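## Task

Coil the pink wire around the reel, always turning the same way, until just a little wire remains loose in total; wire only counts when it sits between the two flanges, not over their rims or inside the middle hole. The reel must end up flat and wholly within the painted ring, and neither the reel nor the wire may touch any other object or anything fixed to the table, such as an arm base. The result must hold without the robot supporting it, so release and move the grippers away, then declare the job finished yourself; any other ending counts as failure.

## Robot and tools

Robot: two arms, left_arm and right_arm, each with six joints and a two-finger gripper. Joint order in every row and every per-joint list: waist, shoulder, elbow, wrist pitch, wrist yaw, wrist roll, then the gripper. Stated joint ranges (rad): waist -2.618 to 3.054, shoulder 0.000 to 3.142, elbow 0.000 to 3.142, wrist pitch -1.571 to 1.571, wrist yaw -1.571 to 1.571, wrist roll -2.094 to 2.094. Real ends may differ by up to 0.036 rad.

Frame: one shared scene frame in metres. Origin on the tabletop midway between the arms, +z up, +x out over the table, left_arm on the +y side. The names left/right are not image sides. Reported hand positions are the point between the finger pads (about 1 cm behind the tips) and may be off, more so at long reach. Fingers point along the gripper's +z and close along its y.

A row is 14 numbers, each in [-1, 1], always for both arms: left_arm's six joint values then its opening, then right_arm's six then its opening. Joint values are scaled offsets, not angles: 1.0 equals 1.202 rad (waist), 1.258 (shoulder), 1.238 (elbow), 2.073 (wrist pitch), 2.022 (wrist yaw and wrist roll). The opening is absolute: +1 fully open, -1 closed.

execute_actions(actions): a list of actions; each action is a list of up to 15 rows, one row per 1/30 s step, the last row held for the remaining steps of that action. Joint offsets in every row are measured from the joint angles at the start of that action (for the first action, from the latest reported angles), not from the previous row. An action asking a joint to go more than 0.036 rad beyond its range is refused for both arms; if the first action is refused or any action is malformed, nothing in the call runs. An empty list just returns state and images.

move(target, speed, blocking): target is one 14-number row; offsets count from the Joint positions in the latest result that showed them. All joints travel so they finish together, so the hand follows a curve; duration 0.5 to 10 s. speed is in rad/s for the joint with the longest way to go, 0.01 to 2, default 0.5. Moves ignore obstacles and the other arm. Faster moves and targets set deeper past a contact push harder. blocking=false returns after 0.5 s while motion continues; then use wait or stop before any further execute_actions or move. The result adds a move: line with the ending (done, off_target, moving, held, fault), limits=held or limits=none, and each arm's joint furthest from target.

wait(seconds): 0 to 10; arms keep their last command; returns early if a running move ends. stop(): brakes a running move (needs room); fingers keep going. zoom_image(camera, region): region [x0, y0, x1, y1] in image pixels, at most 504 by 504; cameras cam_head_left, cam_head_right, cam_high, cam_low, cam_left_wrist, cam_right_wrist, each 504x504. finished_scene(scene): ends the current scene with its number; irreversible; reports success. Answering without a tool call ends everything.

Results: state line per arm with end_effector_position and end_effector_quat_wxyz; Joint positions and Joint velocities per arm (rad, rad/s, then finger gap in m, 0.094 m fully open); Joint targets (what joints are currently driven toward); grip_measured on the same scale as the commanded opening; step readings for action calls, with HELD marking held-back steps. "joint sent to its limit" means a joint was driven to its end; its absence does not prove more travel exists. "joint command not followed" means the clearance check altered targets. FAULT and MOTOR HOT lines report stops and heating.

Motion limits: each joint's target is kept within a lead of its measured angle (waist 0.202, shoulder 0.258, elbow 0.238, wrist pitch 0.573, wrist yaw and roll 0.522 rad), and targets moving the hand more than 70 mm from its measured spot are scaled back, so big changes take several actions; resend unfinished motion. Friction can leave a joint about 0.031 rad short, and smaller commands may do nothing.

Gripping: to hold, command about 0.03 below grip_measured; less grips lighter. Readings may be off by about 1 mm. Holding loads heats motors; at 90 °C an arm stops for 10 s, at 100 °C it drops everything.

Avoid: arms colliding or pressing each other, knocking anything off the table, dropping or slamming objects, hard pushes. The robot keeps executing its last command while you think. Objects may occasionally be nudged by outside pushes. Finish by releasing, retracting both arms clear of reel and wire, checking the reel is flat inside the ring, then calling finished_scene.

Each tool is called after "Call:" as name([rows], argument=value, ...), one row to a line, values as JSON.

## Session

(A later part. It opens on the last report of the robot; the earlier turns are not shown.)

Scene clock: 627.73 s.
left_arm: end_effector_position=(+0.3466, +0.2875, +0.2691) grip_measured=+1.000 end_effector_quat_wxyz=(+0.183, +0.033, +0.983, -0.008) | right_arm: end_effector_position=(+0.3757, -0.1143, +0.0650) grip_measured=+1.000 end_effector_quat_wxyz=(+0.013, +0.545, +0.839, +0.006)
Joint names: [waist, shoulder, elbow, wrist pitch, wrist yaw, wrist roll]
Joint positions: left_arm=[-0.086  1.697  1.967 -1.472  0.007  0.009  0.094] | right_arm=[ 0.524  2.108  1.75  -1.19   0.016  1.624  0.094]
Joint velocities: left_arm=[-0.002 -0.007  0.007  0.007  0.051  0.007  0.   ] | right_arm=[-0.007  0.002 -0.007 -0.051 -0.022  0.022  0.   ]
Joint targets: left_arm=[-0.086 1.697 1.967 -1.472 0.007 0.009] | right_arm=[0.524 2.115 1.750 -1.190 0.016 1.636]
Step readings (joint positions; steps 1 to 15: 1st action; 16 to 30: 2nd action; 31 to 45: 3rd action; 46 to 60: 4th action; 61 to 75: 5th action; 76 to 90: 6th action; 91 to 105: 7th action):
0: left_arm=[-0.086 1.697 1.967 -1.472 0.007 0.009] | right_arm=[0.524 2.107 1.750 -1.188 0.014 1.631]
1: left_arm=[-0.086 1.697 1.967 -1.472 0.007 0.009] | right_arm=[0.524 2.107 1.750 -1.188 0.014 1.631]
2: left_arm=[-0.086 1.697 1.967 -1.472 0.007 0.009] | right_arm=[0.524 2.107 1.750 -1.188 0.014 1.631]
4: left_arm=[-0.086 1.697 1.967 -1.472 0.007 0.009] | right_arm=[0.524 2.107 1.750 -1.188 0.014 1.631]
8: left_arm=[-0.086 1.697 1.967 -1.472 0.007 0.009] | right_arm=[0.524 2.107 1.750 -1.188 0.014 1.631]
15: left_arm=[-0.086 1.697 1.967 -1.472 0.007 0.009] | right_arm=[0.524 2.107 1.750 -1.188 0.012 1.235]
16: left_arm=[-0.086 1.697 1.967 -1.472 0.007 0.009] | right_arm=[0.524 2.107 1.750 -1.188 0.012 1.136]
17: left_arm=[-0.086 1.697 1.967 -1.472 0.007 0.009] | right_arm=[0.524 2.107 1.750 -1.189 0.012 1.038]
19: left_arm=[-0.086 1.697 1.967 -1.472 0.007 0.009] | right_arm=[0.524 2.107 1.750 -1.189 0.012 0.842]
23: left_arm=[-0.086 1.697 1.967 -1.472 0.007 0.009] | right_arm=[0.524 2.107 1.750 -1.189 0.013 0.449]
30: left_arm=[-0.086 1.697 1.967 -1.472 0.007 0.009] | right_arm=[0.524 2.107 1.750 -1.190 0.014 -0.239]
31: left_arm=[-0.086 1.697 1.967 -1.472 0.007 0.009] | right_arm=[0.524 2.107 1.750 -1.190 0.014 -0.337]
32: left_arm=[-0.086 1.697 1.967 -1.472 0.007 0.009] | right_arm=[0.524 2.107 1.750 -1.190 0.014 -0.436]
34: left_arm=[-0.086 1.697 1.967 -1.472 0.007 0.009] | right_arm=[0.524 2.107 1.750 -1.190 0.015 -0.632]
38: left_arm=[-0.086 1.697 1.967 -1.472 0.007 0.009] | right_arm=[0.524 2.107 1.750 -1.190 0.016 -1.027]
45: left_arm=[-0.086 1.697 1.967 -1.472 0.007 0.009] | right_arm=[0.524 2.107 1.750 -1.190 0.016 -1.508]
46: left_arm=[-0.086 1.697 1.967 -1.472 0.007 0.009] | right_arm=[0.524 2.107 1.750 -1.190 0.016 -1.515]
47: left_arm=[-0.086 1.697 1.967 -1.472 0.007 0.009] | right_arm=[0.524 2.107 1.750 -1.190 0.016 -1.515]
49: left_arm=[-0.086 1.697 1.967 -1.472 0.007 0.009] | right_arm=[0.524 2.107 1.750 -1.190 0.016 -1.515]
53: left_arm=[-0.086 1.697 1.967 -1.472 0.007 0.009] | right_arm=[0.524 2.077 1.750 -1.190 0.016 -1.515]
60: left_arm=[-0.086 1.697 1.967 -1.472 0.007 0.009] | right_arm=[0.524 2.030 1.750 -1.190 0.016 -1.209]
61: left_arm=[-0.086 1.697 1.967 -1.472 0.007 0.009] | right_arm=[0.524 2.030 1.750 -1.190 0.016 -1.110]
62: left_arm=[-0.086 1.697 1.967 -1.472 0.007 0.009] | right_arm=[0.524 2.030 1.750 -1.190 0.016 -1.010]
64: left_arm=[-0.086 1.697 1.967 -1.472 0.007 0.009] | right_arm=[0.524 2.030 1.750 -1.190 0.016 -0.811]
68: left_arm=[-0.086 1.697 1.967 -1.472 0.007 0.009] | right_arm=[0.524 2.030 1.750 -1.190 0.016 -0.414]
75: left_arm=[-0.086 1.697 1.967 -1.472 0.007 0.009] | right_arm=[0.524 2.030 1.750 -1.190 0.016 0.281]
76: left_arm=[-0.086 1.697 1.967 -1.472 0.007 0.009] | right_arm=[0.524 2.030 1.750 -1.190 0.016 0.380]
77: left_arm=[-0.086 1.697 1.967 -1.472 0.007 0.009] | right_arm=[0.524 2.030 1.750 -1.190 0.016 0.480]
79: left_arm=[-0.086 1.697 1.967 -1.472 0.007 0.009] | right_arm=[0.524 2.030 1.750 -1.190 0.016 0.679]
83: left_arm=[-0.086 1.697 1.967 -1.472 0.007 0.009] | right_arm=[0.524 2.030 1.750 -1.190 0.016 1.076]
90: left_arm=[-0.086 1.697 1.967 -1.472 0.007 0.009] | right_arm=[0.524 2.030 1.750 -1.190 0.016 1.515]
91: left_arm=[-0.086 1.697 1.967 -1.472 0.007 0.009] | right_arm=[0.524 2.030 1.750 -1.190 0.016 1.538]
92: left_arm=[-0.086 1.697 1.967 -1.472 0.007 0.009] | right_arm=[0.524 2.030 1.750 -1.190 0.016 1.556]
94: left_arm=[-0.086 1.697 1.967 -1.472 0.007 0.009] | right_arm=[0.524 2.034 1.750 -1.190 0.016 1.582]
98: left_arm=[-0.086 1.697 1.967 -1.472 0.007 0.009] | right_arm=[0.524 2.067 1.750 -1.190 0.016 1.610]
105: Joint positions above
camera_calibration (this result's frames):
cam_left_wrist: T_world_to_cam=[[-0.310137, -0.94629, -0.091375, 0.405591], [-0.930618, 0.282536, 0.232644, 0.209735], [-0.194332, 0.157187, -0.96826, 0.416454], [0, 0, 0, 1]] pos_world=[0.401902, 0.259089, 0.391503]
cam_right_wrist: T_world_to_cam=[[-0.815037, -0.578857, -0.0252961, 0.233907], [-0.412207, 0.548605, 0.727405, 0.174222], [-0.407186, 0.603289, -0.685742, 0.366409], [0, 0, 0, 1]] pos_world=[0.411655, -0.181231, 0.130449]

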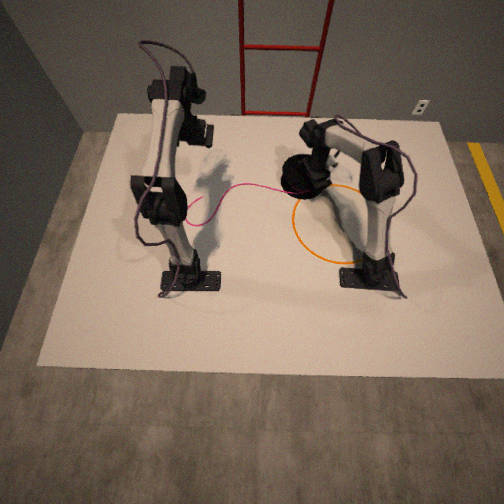

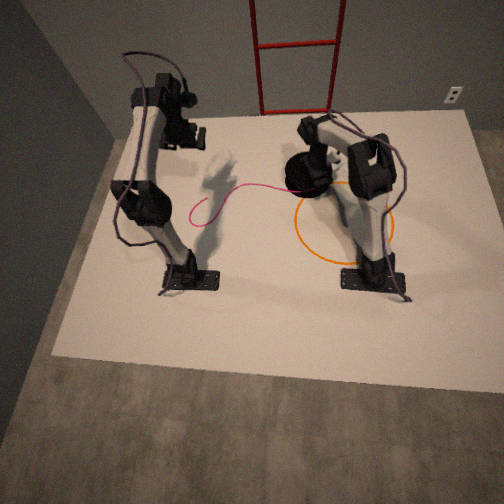

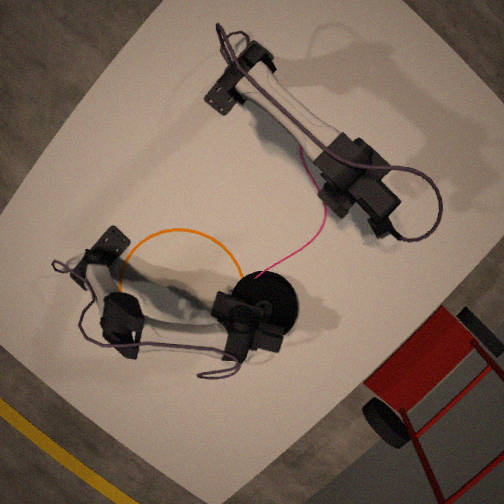

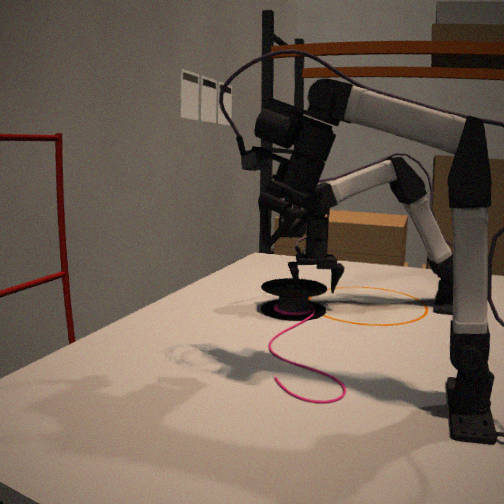

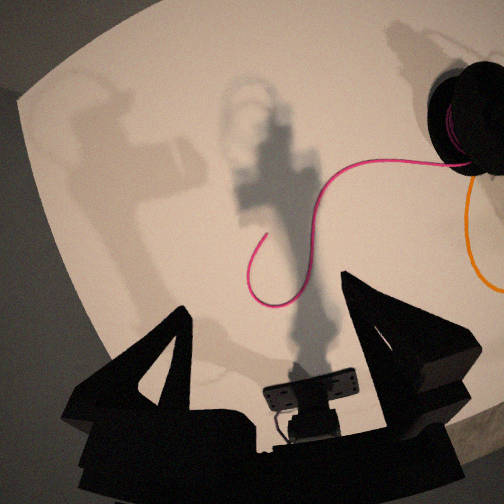

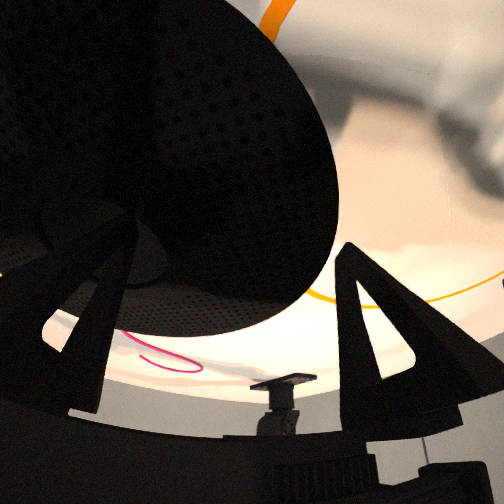

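Call:
execute_actions([
  [[0,0,0,0,0,0,1,0,0,0,0,0,0,0.8],[0,0,0,0,0,0,1,0,0,0,0,0,0,0.7],[0,0,0,0,0,0,1,0,0,0,0,0,0,0.6],[0,0,0,0,0,0,1,0,0,0,0,0,0,0.5],[0,0,0,0,0,0,1,0,0,0,0,0,0,0.42],[0,0,0,0,0,0,1,0,0,0,0,0,0,0.36],[0,0,0,0,0,0,1,0,0,0,0,0,0,0.29],[0,0,0,0,0,0,1,0,0,0,0,0,0,0.29],[0,0,0,0,0,0,1,0,0,0,0,0,0,0.29],[0,0,0,0,0,0,1,0,0,0,0,0,-0.05,0.29],[0,0,0,0,0,0,1,0,0,0,0,0,-0.12,0.29],[0,0,0,0,0,0,1,0,0,0,0,0,-0.2,0.29],[0,0,0,0,0,0,1,0,0,0,0,0,-0.3,0.29],[0,0,0,0,0,0,1,0,0,0,0,0,-1,0.29]],
  [[0,0,0,0,0,0,1,0,0,0,0,0,-1,0.29]],
  [[0,0,0,0,0,0,1,0,0,0,0,0,-0.7,0.29]],
  [[0,0,0,0,0,0,1,0,0,0,0,0,0,0.5],[0,0,0,0,0,0,1,0,0,0,0,0,0,0.7],[0,0,0,0,0,0,1,0,-0.01,0,0,0,0,0.9],[0,0,0,0,0,0,1,0,-0.022,0,0,0,0,1],[0,0,0,0,0,0,1,0,-0.035,0,0,0,0,1],[0,0,0,0,0,0,1,0,-0.048,0,0,0,0,1],[0,0,0,0,0,0,1,0,-0.058,0,0,0,0,1],[0,0,0,0,0,0,1,0,-0.066,0,0,0,0,1],[0,0,0,0,0,0,1,0,-0.066,0,0,0,0,1],[0,0,0,0,0,0,1,0,-0.066,0,0,0,0,1],[0,0,0,0,0,0,1,0,-0.066,0,0,0,0.05,1],[0,0,0,0,0,0,1,0,-0.066,0,0,0,0.12,1],[0,0,0,0,0,0,1,0,-0.066,0,0,0,0.2,1],[0,0,0,0,0,0,1,0,-0.066,0,0,0,0.3,1],[0,0,0,0,0,0,1,0,-0.066,0,0,0,1,1]],
  [[0,0,0,0,0,0,1,0,0,0,0,0,1,1]],
  [[0,0,0,0,0,0,1,0,0,0,0,0,0.673,1]],
  [[0,0,0,0,0,0,1,0,0.008,0,0,0,0.06,1],[0,0,0,0,0,0,1,0,0.016,0,0,0,0.06,1],[0,0,0,0,0,0,1,0,0.024,0,0,0,0.06,1],[0,0,0,0,0,0,1,0,0.032,0,0,0,0.06,1],[0,0,0,0,0,0,1,0,0.04,0,0,0,0.06,1],[0,0,0,0,0,0,1,0,0.048,0,0,0,0.06,1],[0,0,0,0,0,0,1,0,0.055,0,0,0,0.06,1],[0,0,0,0,0,0,1,0,0.061,0,0,0,0.06,1],[0,0,0,0,0,0,1,0,0.065,0,0,0,0.06,1],[0,0,0,0,0,0,1,0,0.067,0,0,0,0.06,1]],
])

Scene clock: 644.13 s.
left_arm: end_effector_position=(+0.3466, +0.2875, +0.2691) grip_measured=+1.000 end_effector_quat_wxyz=(+0.183, +0.033, +0.983, -0.008) | right_arm: end_effector_position=(+0.3760, -0.1140, +0.0651) grip_measured=+1.000 end_effector_quat_wxyz=(+0.013, +0.543, +0.840, +0.007)
Joint names: [waist, shoulder, elbow, wrist pitch, wrist yaw, wrist roll]
Joint positions: left_arm=[-0.086  1.697  1.967 -1.472  0.007  0.009  0.094] | right_arm=[ 0.524  2.107  1.75  -1.189  0.015  1.621  0.094]
Joint velocities: left_arm=[-0.002  0.007 -0.012 -0.022  0.051 -0.037  0.   ] | right_arm=[-0.017  0.002 -0.017  0.007 -0.037 -0.007  0.   ]
Joint targets: left_arm=[-0.086 1.697 1.967 -1.472 0.007 0.009] | right_arm=[0.524 2.114 1.750 -1.189 0.015 1.632]
Step readings (joint positions; steps 1 to 15: 1st action; 16 to 30: 2nd action; 31 to 45: 3rd action; 46 to 60: 4th action; 61 to 75: 5th action; 76 to 90: 6th action; 91 to 105: 7th action):
0: left_arm=[-0.086 1.697 1.967 -1.472 0.007 0.009] | right_arm=[0.524 2.108 1.750 -1.190 0.016 1.628]
1: left_arm=[-0.086 1.697 1.967 -1.472 0.007 0.009] | right_arm=[0.524 2.108 1.750 -1.190 0.016 1.628]
2: left_arm=[-0.086 1.697 1.967 -1.472 0.007 0.009] | right_arm=[0.524 2.108 1.750 -1.190 0.016 1.628]
4: left_arm=[-0.086 1.697 1.967 -1.472 0.007 0.009] | right_arm=[0.524 2.108 1.750 -1.190 0.016 1.628]
8: left_arm=[-0.086 1.697 1.967 -1.472 0.007 0.009] | right_arm=[0.524 2.108 1.750 -1.190 0.017 1.628]
15: left_arm=[-0.086 1.697 1.967 -1.472 0.007 0.009] | right_arm=[0.524 2.108 1.750 -1.190 0.019 1.230]
16: left_arm=[-0.086 1.697 1.967 -1.472 0.007 0.009] | right_arm=[0.524 2.108 1.750 -1.190 0.019 1.132]
17: left_arm=[-0.086 1.697 1.967 -1.472 0.007 0.009] | right_arm=[0.524 2.108 1.750 -1.190 0.019 1.033]
19: left_arm=[-0.086 1.697 1.967 -1.472 0.007 0.009] | right_arm=[0.524 2.108 1.750 -1.190 0.018 0.837]
23: left_arm=[-0.086 1.697 1.967 -1.472 0.007 0.009] | right_arm=[0.524 2.108 1.750 -1.189 0.018 0.443]
30: left_arm=[-0.086 1.697 1.967 -1.472 0.007 0.009] | right_arm=[0.524 2.108 1.750 -1.189 0.018 -0.244]
31: left_arm=[-0.086 1.697 1.967 -1.472 0.007 0.009] | right_arm=[0.524 2.108 1.750 -1.189 0.017 -0.343]
32: left_arm=[-0.086 1.697 1.967 -1.472 0.007 0.009] | right_arm=[0.524 2.108 1.750 -1.189 0.017 -0.441]
34: left_arm=[-0.086 1.697 1.967 -1.472 0.007 0.009] | right_arm=[0.524 2.108 1.750 -1.189 0.017 -0.637]
38: left_arm=[-0.086 1.697 1.967 -1.472 0.007 0.009] | right_arm=[0.524 2.108 1.750 -1.189 0.016 -1.031]
45: left_arm=[-0.086 1.697 1.967 -1.472 0.007 0.009] | right_arm=[0.524 2.108 1.750 -1.189 0.015 -1.512]
46: left_arm=[-0.086 1.697 1.967 -1.472 0.007 0.009] | right_arm=[0.524 2.108 1.750 -1.189 0.015 -1.519]
47: left_arm=[-0.086 1.697 1.967 -1.472 0.007 0.009] | right_arm=[0.524 2.108 1.750 -1.189 0.015 -1.519]
49: left_arm=[-0.086 1.697 1.967 -1.472 0.007 0.009] | right_arm=[0.524 2.108 1.750 -1.189 0.015 -1.519]
53: left_arm=[-0.086 1.697 1.967 -1.472 0.007 0.009] | right_arm=[0.524 2.078 1.750 -1.189 0.015 -1.519]
60: left_arm=[-0.086 1.697 1.967 -1.472 0.007 0.009] | right_arm=[0.524 2.030 1.750 -1.189 0.015 -1.213]
61: left_arm=[-0.086 1.697 1.967 -1.472 0.007 0.009] | right_arm=[0.524 2.030 1.750 -1.189 0.015 -1.113]
62: left_arm=[-0.086 1.697 1.967 -1.472 0.007 0.009] | right_arm=[0.524 2.030 1.750 -1.189 0.015 -1.014]
64: left_arm=[-0.086 1.697 1.967 -1.472 0.007 0.009] | right_arm=[0.524 2.030 1.750 -1.189 0.015 -0.815]
68: left_arm=[-0.086 1.697 1.967 -1.472 0.007 0.009] | right_arm=[0.524 2.030 1.750 -1.189 0.015 -0.418]
75: left_arm=[-0.086 1.697 1.967 -1.472 0.007 0.009] | right_arm=[0.524 2.030 1.750 -1.189 0.015 0.277]
76: left_arm=[-0.086 1.697 1.967 -1.472 0.007 0.009] | right_arm=[0.524 2.030 1.750 -1.189 0.015 0.377]
77: left_arm=[-0.086 1.697 1.967 -1.472 0.007 0.009] | right_arm=[0.524 2.030 1.750 -1.189 0.015 0.476]
79: left_arm=[-0.086 1.697 1.967 -1.472 0.007 0.009] | right_arm=[0.524 2.030 1.750 -1.189 0.015 0.675]
83: left_arm=[-0.086 1.697 1.967 -1.472 0.007 0.009] | right_arm=[0.524 2.030 1.750 -1.189 0.015 1.072]
90: left_arm=[-0.086 1.697 1.967 -1.472 0.007 0.009] | right_arm=[0.524 2.030 1.750 -1.189 0.015 1.511]
91: left_arm=[-0.086 1.697 1.967 -1.472 0.007 0.009] | right_arm=[0.524 2.030 1.750 -1.189 0.015 1.534]
92: left_arm=[-0.086 1.697 1.967 -1.472 0.007 0.009] | right_arm=[0.524 2.030 1.750 -1.189 0.015 1.552]
94: left_arm=[-0.086 1.697 1.967 -1.472 0.007 0.009] | right_arm=[0.524 2.034 1.750 -1.189 0.015 1.579]
98: left_arm=[-0.086 1.697 1.967 -1.472 0.007 0.009] | right_arm=[0.524 2.067 1.750 -1.189 0.015 1.606]
105: Joint positions above
camera_calibration (this result's frames):
cam_left_wrist: T_world_to_cam=[[-0.310137, -0.94629, -0.091375, 0.405591], [-0.930618, 0.282536, 0.232644, 0.209735], [-0.194332, 0.157187, -0.96826, 0.416454], [0, 0, 0, 1]] pos_world=[0.401902, 0.259089, 0.391503]
cam_right_wrist: T_world_to_cam=[[-0.812778, -0.581937, -0.0272209, 0.233245], [-0.415278, 0.545973, 0.727639, 0.174906], [-0.408578, 0.602713, -0.68542, 0.366893], [0, 0, 0, 1]] pos_world=[0.412115, -0.180891, 0.130557]

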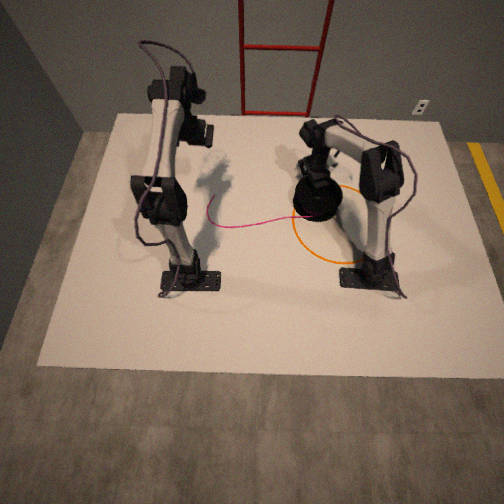

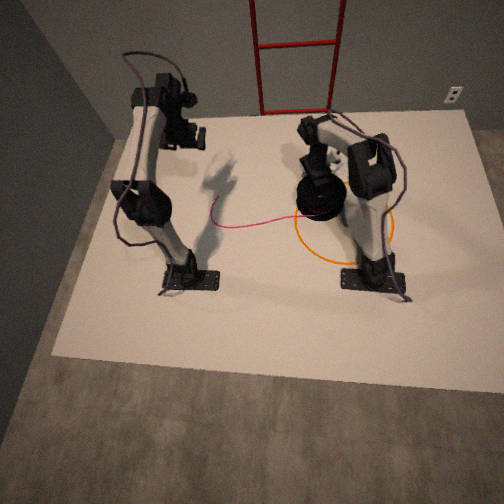

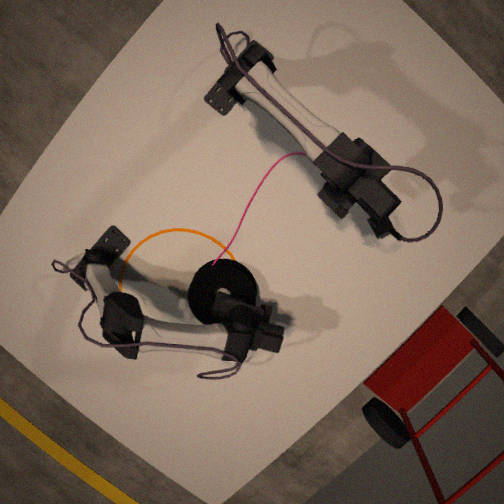

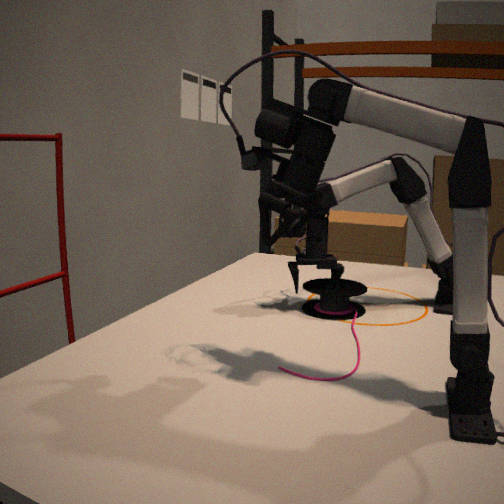

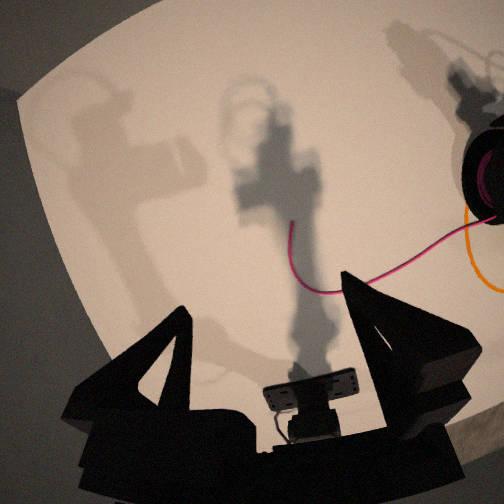

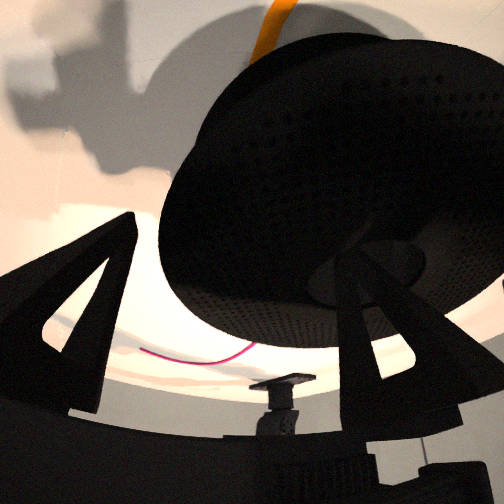

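Call:
execute_actions([
  [[0,0,0,0,0,0,1,0,0,0,0,0,0,0.8],[0,0,0,0,0,0,1,0,0,0,0,0,0,0.7],[0,0,0,0,0,0,1,0,0,0,0,0,0,0.6],[0,0,0,0,0,0,1,0,0,0,0,0,0,0.5],[0,0,0,0,0,0,1,0,0,0,0,0,0,0.42],[0,0,0,0,0,0,1,0,0,0,0,0,0,0.36],[0,0,0,0,0,0,1,0,0,0,0,0,0,0.29],[0,0,0,0,0,0,1,0,0,0,0,0,0,0.29],[0,0,0,0,0,0,1,0,0,0,0,0,0,0.29],[0,0,0,0,0,0,1,0,0,0,0,0,-0.05,0.29],[0,0,0,0,0,0,1,0,0,0,0,0,-0.12,0.29],[0,0,0,0,0,0,1,0,0,0,0,0,-0.2,0.29],[0,0,0,0,0,0,1,0,0,0,0,0,-0.3,0.29],[0,0,0,0,0,0,1,0,0,0,0,0,-1,0.29]],
  [[0,0,0,0,0,0,1,0,0,0,0,0,-1,0.29]],
  [[0,0,0,0,0,0,1,0,0,0,0,0,-0.7,0.29]],
  [[0,0,0,0,0,0,1,0,0,0,0,0,0,0.5],[0,0,0,0,0,0,1,0,0,0,0,0,0,0.7],[0,0,0,0,0,0,1,0,-0.01,0,0,0,0,0.9],[0,0,0,0,0,0,1,0,-0.022,0,0,0,0,1],[0,0,0,0,0,0,1,0,-0.035,0,0,0,0,1],[0,0,0,0,0,0,1,0,-0.048,0,0,0,0,1],[0,0,0,0,0,0,1,0,-0.058,0,0,0,0,1],[0,0,0,0,0,0,1,0,-0.066,0,0,0,0,1],[0,0,0,0,0,0,1,0,-0.066,0,0,0,0,1],[0,0,0,0,0,0,1,0,-0.066,0,0,0,0,1],[0,0,0,0,0,0,1,0,-0.066,0,0,0,0.05,1],[0,0,0,0,0,0,1,0,-0.066,0,0,0,0.12,1],[0,0,0,0,0,0,1,0,-0.066,0,0,0,0.2,1],[0,0,0,0,0,0,1,0,-0.066,0,0,0,0.3,1],[0,0,0,0,0,0,1,0,-0.066,0,0,0,1,1]],
  [[0,0,0,0,0,0,1,0,0,0,0,0,1,1]],
  [[0,0,0,0,0,0,1,0,0,0,0,0,0.673,1]],
  [[0,0,0,0,0,0,1,0,0.008,0,0,0,0.06,1],[0,0,0,0,0,0,1,0,0.016,0,0,0,0.06,1],[0,0,0,0,0,0,1,0,0.024,0,0,0,0.06,1],[0,0,0,0,0,0,1,0,0.032,0,0,0,0.06,1],[0,0,0,0,0,0,1,0,0.04,0,0,0,0.06,1],[0,0,0,0,0,0,1,0,0.048,0,0,0,0.06,1],[0,0,0,0,0,0,1,0,0.055,0,0,0,0.06,1],[0,0,0,0,0,0,1,0,0.061,0,0,0,0.06,1],[0,0,0,0,0,0,1,0,0.065,0,0,0,0.06,1],[0,0,0,0,0,0,1,0,0.0675,0,0,0,0.06,1]],
])

Scene clock: 658.23 s.
left_arm: end_effector_position=(+0.3466, +0.2875, +0.2691) grip_measured=+1.000 end_effector_quat_wxyz=(+0.183, +0.033, +0.983, -0.008) | right_arm: end_effector_position=(+0.3758, -0.1143, +0.0650) grip_measured=+1.000 end_effector_quat_wxyz=(+0.013, +0.543, +0.839, +0.006)
Joint names: [waist, shoulder, elbow, wrist pitch, wrist yaw, wrist roll]
Joint positions: left_arm=[-0.086  1.697  1.967 -1.472  0.007  0.009  0.094] | right_arm=[ 0.524  2.108  1.75  -1.19   0.017  1.621  0.094]
Joint velocities: left_arm=[ 0.012 -0.007  0.022 -0.007  0.007 -0.022  0.   ] | right_arm=[-0.017 -0.002 -0.002 -0.007 -0.007  0.051  0.   ]
Joint targets: left_arm=[-0.086 1.697 1.967 -1.472 0.007 0.009] | right_arm=[0.524 2.115 1.750 -1.190 0.017 1.633]
Step readings (joint positions; steps 1 to 15: 1st action; 16 to 30: 2nd action; 31 to 45: 3rd action; 46 to 60: 4th action; 61 to 75: 5th action; 76 to 90: 6th action; 91 to 105: 7th action):
0: left_arm=[-0.086 1.697 1.967 -1.472 0.007 0.009] | right_arm=[0.524 2.107 1.750 -1.189 0.015 1.624]
1: left_arm=[-0.086 1.697 1.967 -1.472 0.007 0.009] | right_arm=[0.524 2.107 1.750 -1.189 0.015 1.624]
2: left_arm=[-0.086 1.697 1.967 -1.472 0.007 0.009] | right_arm=[0.524 2.107 1.750 -1.189 0.015 1.624]
4: left_arm=[-0.086 1.697 1.967 -1.472 0.007 0.009] | right_arm=[0.524 2.107 1.750 -1.189 0.015 1.624]
8: left_arm=[-0.086 1.697 1.967 -1.472 0.007 0.009] | right_arm=[0.524 2.107 1.750 -1.189 0.015 1.624]
15: left_arm=[-0.086 1.697 1.967 -1.472 0.007 0.009] | right_arm=[0.524 2.107 1.750 -1.189 0.013 1.229]
16: left_arm=[-0.086 1.697 1.967 -1.472 0.007 0.009] | right_arm=[0.524 2.107 1.750 -1.189 0.014 1.131]
17: left_arm=[-0.086 1.697 1.967 -1.472 0.007 0.009] | right_arm=[0.524 2.107 1.750 -1.189 0.014 1.033]
19: left_arm=[-0.086 1.697 1.967 -1.472 0.007 0.009] | right_arm=[0.524 2.107 1.750 -1.189 0.014 0.837]
23: left_arm=[-0.086 1.697 1.967 -1.472 0.007 0.009] | right_arm=[0.524 2.107 1.750 -1.189 0.015 0.444]
30: left_arm=[-0.086 1.697 1.967 -1.472 0.007 0.009] | right_arm=[0.524 2.107 1.750 -1.189 0.015 -0.243]
31: left_arm=[-0.086 1.697 1.967 -1.472 0.007 0.009] | right_arm=[0.524 2.107 1.750 -1.189 0.015 -0.341]
32: left_arm=[-0.086 1.697 1.967 -1.472 0.007 0.009] | right_arm=[0.524 2.107 1.750 -1.189 0.015 -0.440]
34: left_arm=[-0.086 1.697 1.967 -1.472 0.007 0.009] | right_arm=[0.524 2.107 1.750 -1.189 0.016 -0.637]
38: left_arm=[-0.086 1.697 1.967 -1.472 0.007 0.009] | right_arm=[0.524 2.107 1.750 -1.189 0.017 -1.031]
45: left_arm=[-0.086 1.697 1.967 -1.472 0.007 0.009] | right_arm=[0.524 2.107 1.750 -1.189 0.017 -1.512]
46: left_arm=[-0.086 1.697 1.967 -1.472 0.007 0.009] | right_arm=[0.524 2.107 1.750 -1.189 0.017 -1.519]
47: left_arm=[-0.086 1.697 1.967 -1.472 0.007 0.009] | right_arm=[0.524 2.107 1.750 -1.189 0.017 -1.519]
49: left_arm=[-0.086 1.697 1.967 -1.472 0.007 0.009] | right_arm=[0.524 2.107 1.750 -1.189 0.017 -1.519]
53: left_arm=[-0.086 1.697 1.967 -1.472 0.007 0.009] | right_arm=[0.524 2.078 1.750 -1.190 0.017 -1.519]
60: left_arm=[-0.086 1.697 1.967 -1.472 0.007 0.009] | right_arm=[0.524 2.030 1.750 -1.190 0.017 -1.212]
61: left_arm=[-0.086 1.697 1.967 -1.472 0.007 0.009] | right_arm=[0.524 2.030 1.750 -1.190 0.017 -1.113]
62: left_arm=[-0.086 1.697 1.967 -1.472 0.007 0.009] | right_arm=[0.524 2.030 1.750 -1.190 0.017 -1.014]
64: left_arm=[-0.086 1.697 1.967 -1.472 0.007 0.009] | right_arm=[0.524 2.030 1.750 -1.190 0.017 -0.815]
68: left_arm=[-0.086 1.697 1.967 -1.472 0.007 0.009] | right_arm=[0.524 2.030 1.750 -1.190 0.017 -0.418]
75: left_arm=[-0.086 1.697 1.967 -1.472 0.007 0.009] | right_arm=[0.524 2.030 1.750 -1.190 0.017 0.278]
76: left_arm=[-0.086 1.697 1.967 -1.472 0.007 0.009] | right_arm=[0.524 2.030 1.750 -1.190 0.017 0.377]
77: left_arm=[-0.086 1.697 1.967 -1.472 0.007 0.009] | right_arm=[0.524 2.030 1.750 -1.190 0.017 0.477]
79: left_arm=[-0.086 1.697 1.967 -1.472 0.007 0.009] | right_arm=[0.524 2.030 1.750 -1.190 0.017 0.675]
83: left_arm=[-0.086 1.697 1.967 -1.472 0.007 0.009] | right_arm=[0.524 2.030 1.750 -1.190 0.017 1.072]
90: left_arm=[-0.086 1.697 1.967 -1.472 0.007 0.009] | right_arm=[0.524 2.030 1.750 -1.190 0.017 1.511]
91: left_arm=[-0.086 1.697 1.967 -1.472 0.007 0.009] | right_arm=[0.524 2.030 1.750 -1.190 0.017 1.534]
92: left_arm=[-0.086 1.697 1.967 -1.472 0.007 0.009] | right_arm=[0.524 2.030 1.750 -1.190 0.017 1.553]
94: left_arm=[-0.086 1.697 1.967 -1.472 0.007 0.009] | right_arm=[0.524 2.034 1.750 -1.190 0.017 1.579]
98: left_arm=[-0.086 1.697 1.967 -1.472 0.007 0.009] | right_arm=[0.524 2.067 1.750 -1.190 0.017 1.606]
105: Joint positions above
camera_calibration (this result's frames):
cam_left_wrist: T_world_to_cam=[[-0.310137, -0.94629, -0.091375, 0.405591], [-0.930618, 0.282536, 0.232644, 0.209735], [-0.194332, 0.157187, -0.96826, 0.416454], [0, 0, 0, 1]] pos_world=[0.401902, 0.259089, 0.391503]
cam_right_wrist: T_world_to_cam=[[-0.813038, -0.581652, -0.0254939, 0.232923], [-0.414567, 0.547631, 0.726797, 0.175134], [-0.408782, 0.601483, -0.686379, 0.36695], [0, 0, 0, 1]] pos_world=[0.411983, -0.181142, 0.130518]

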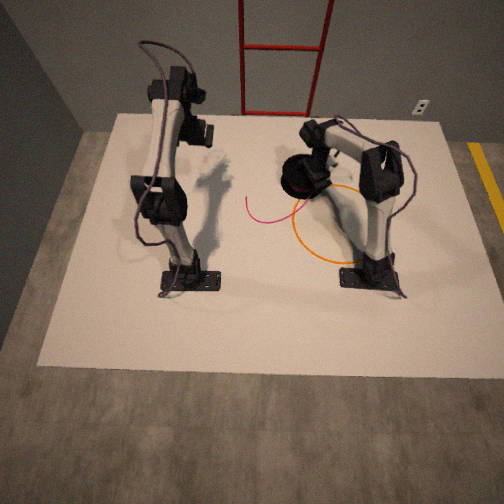

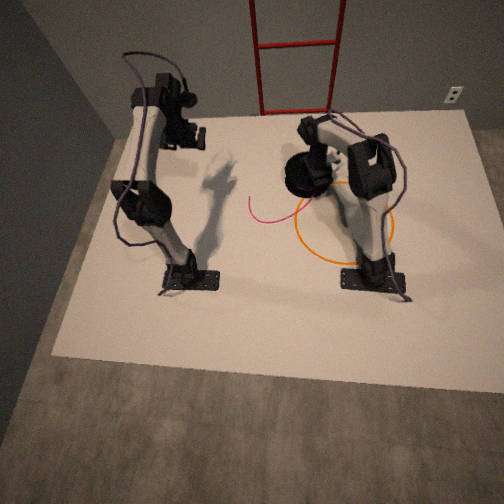

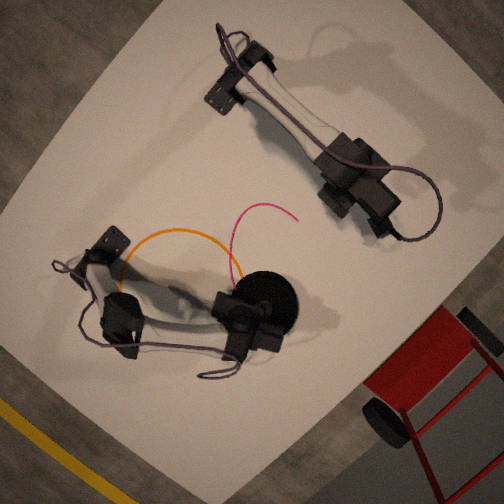

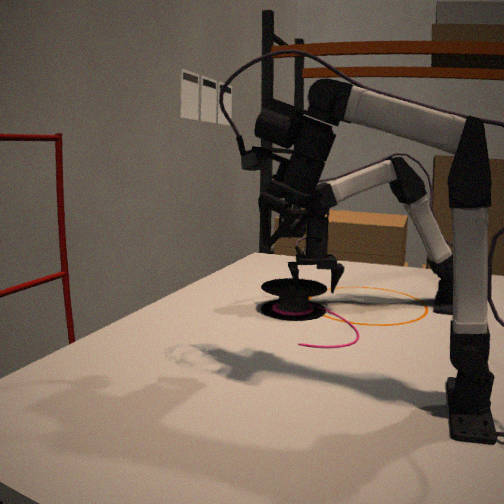

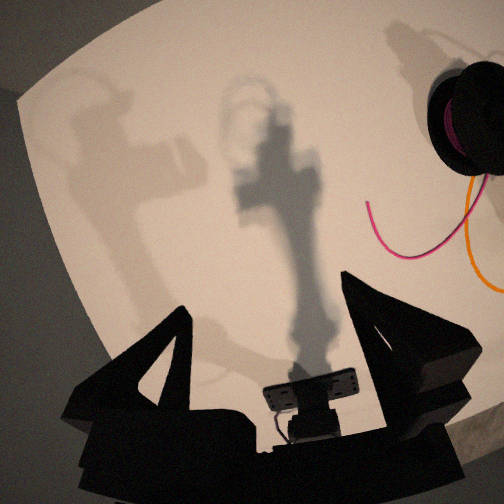

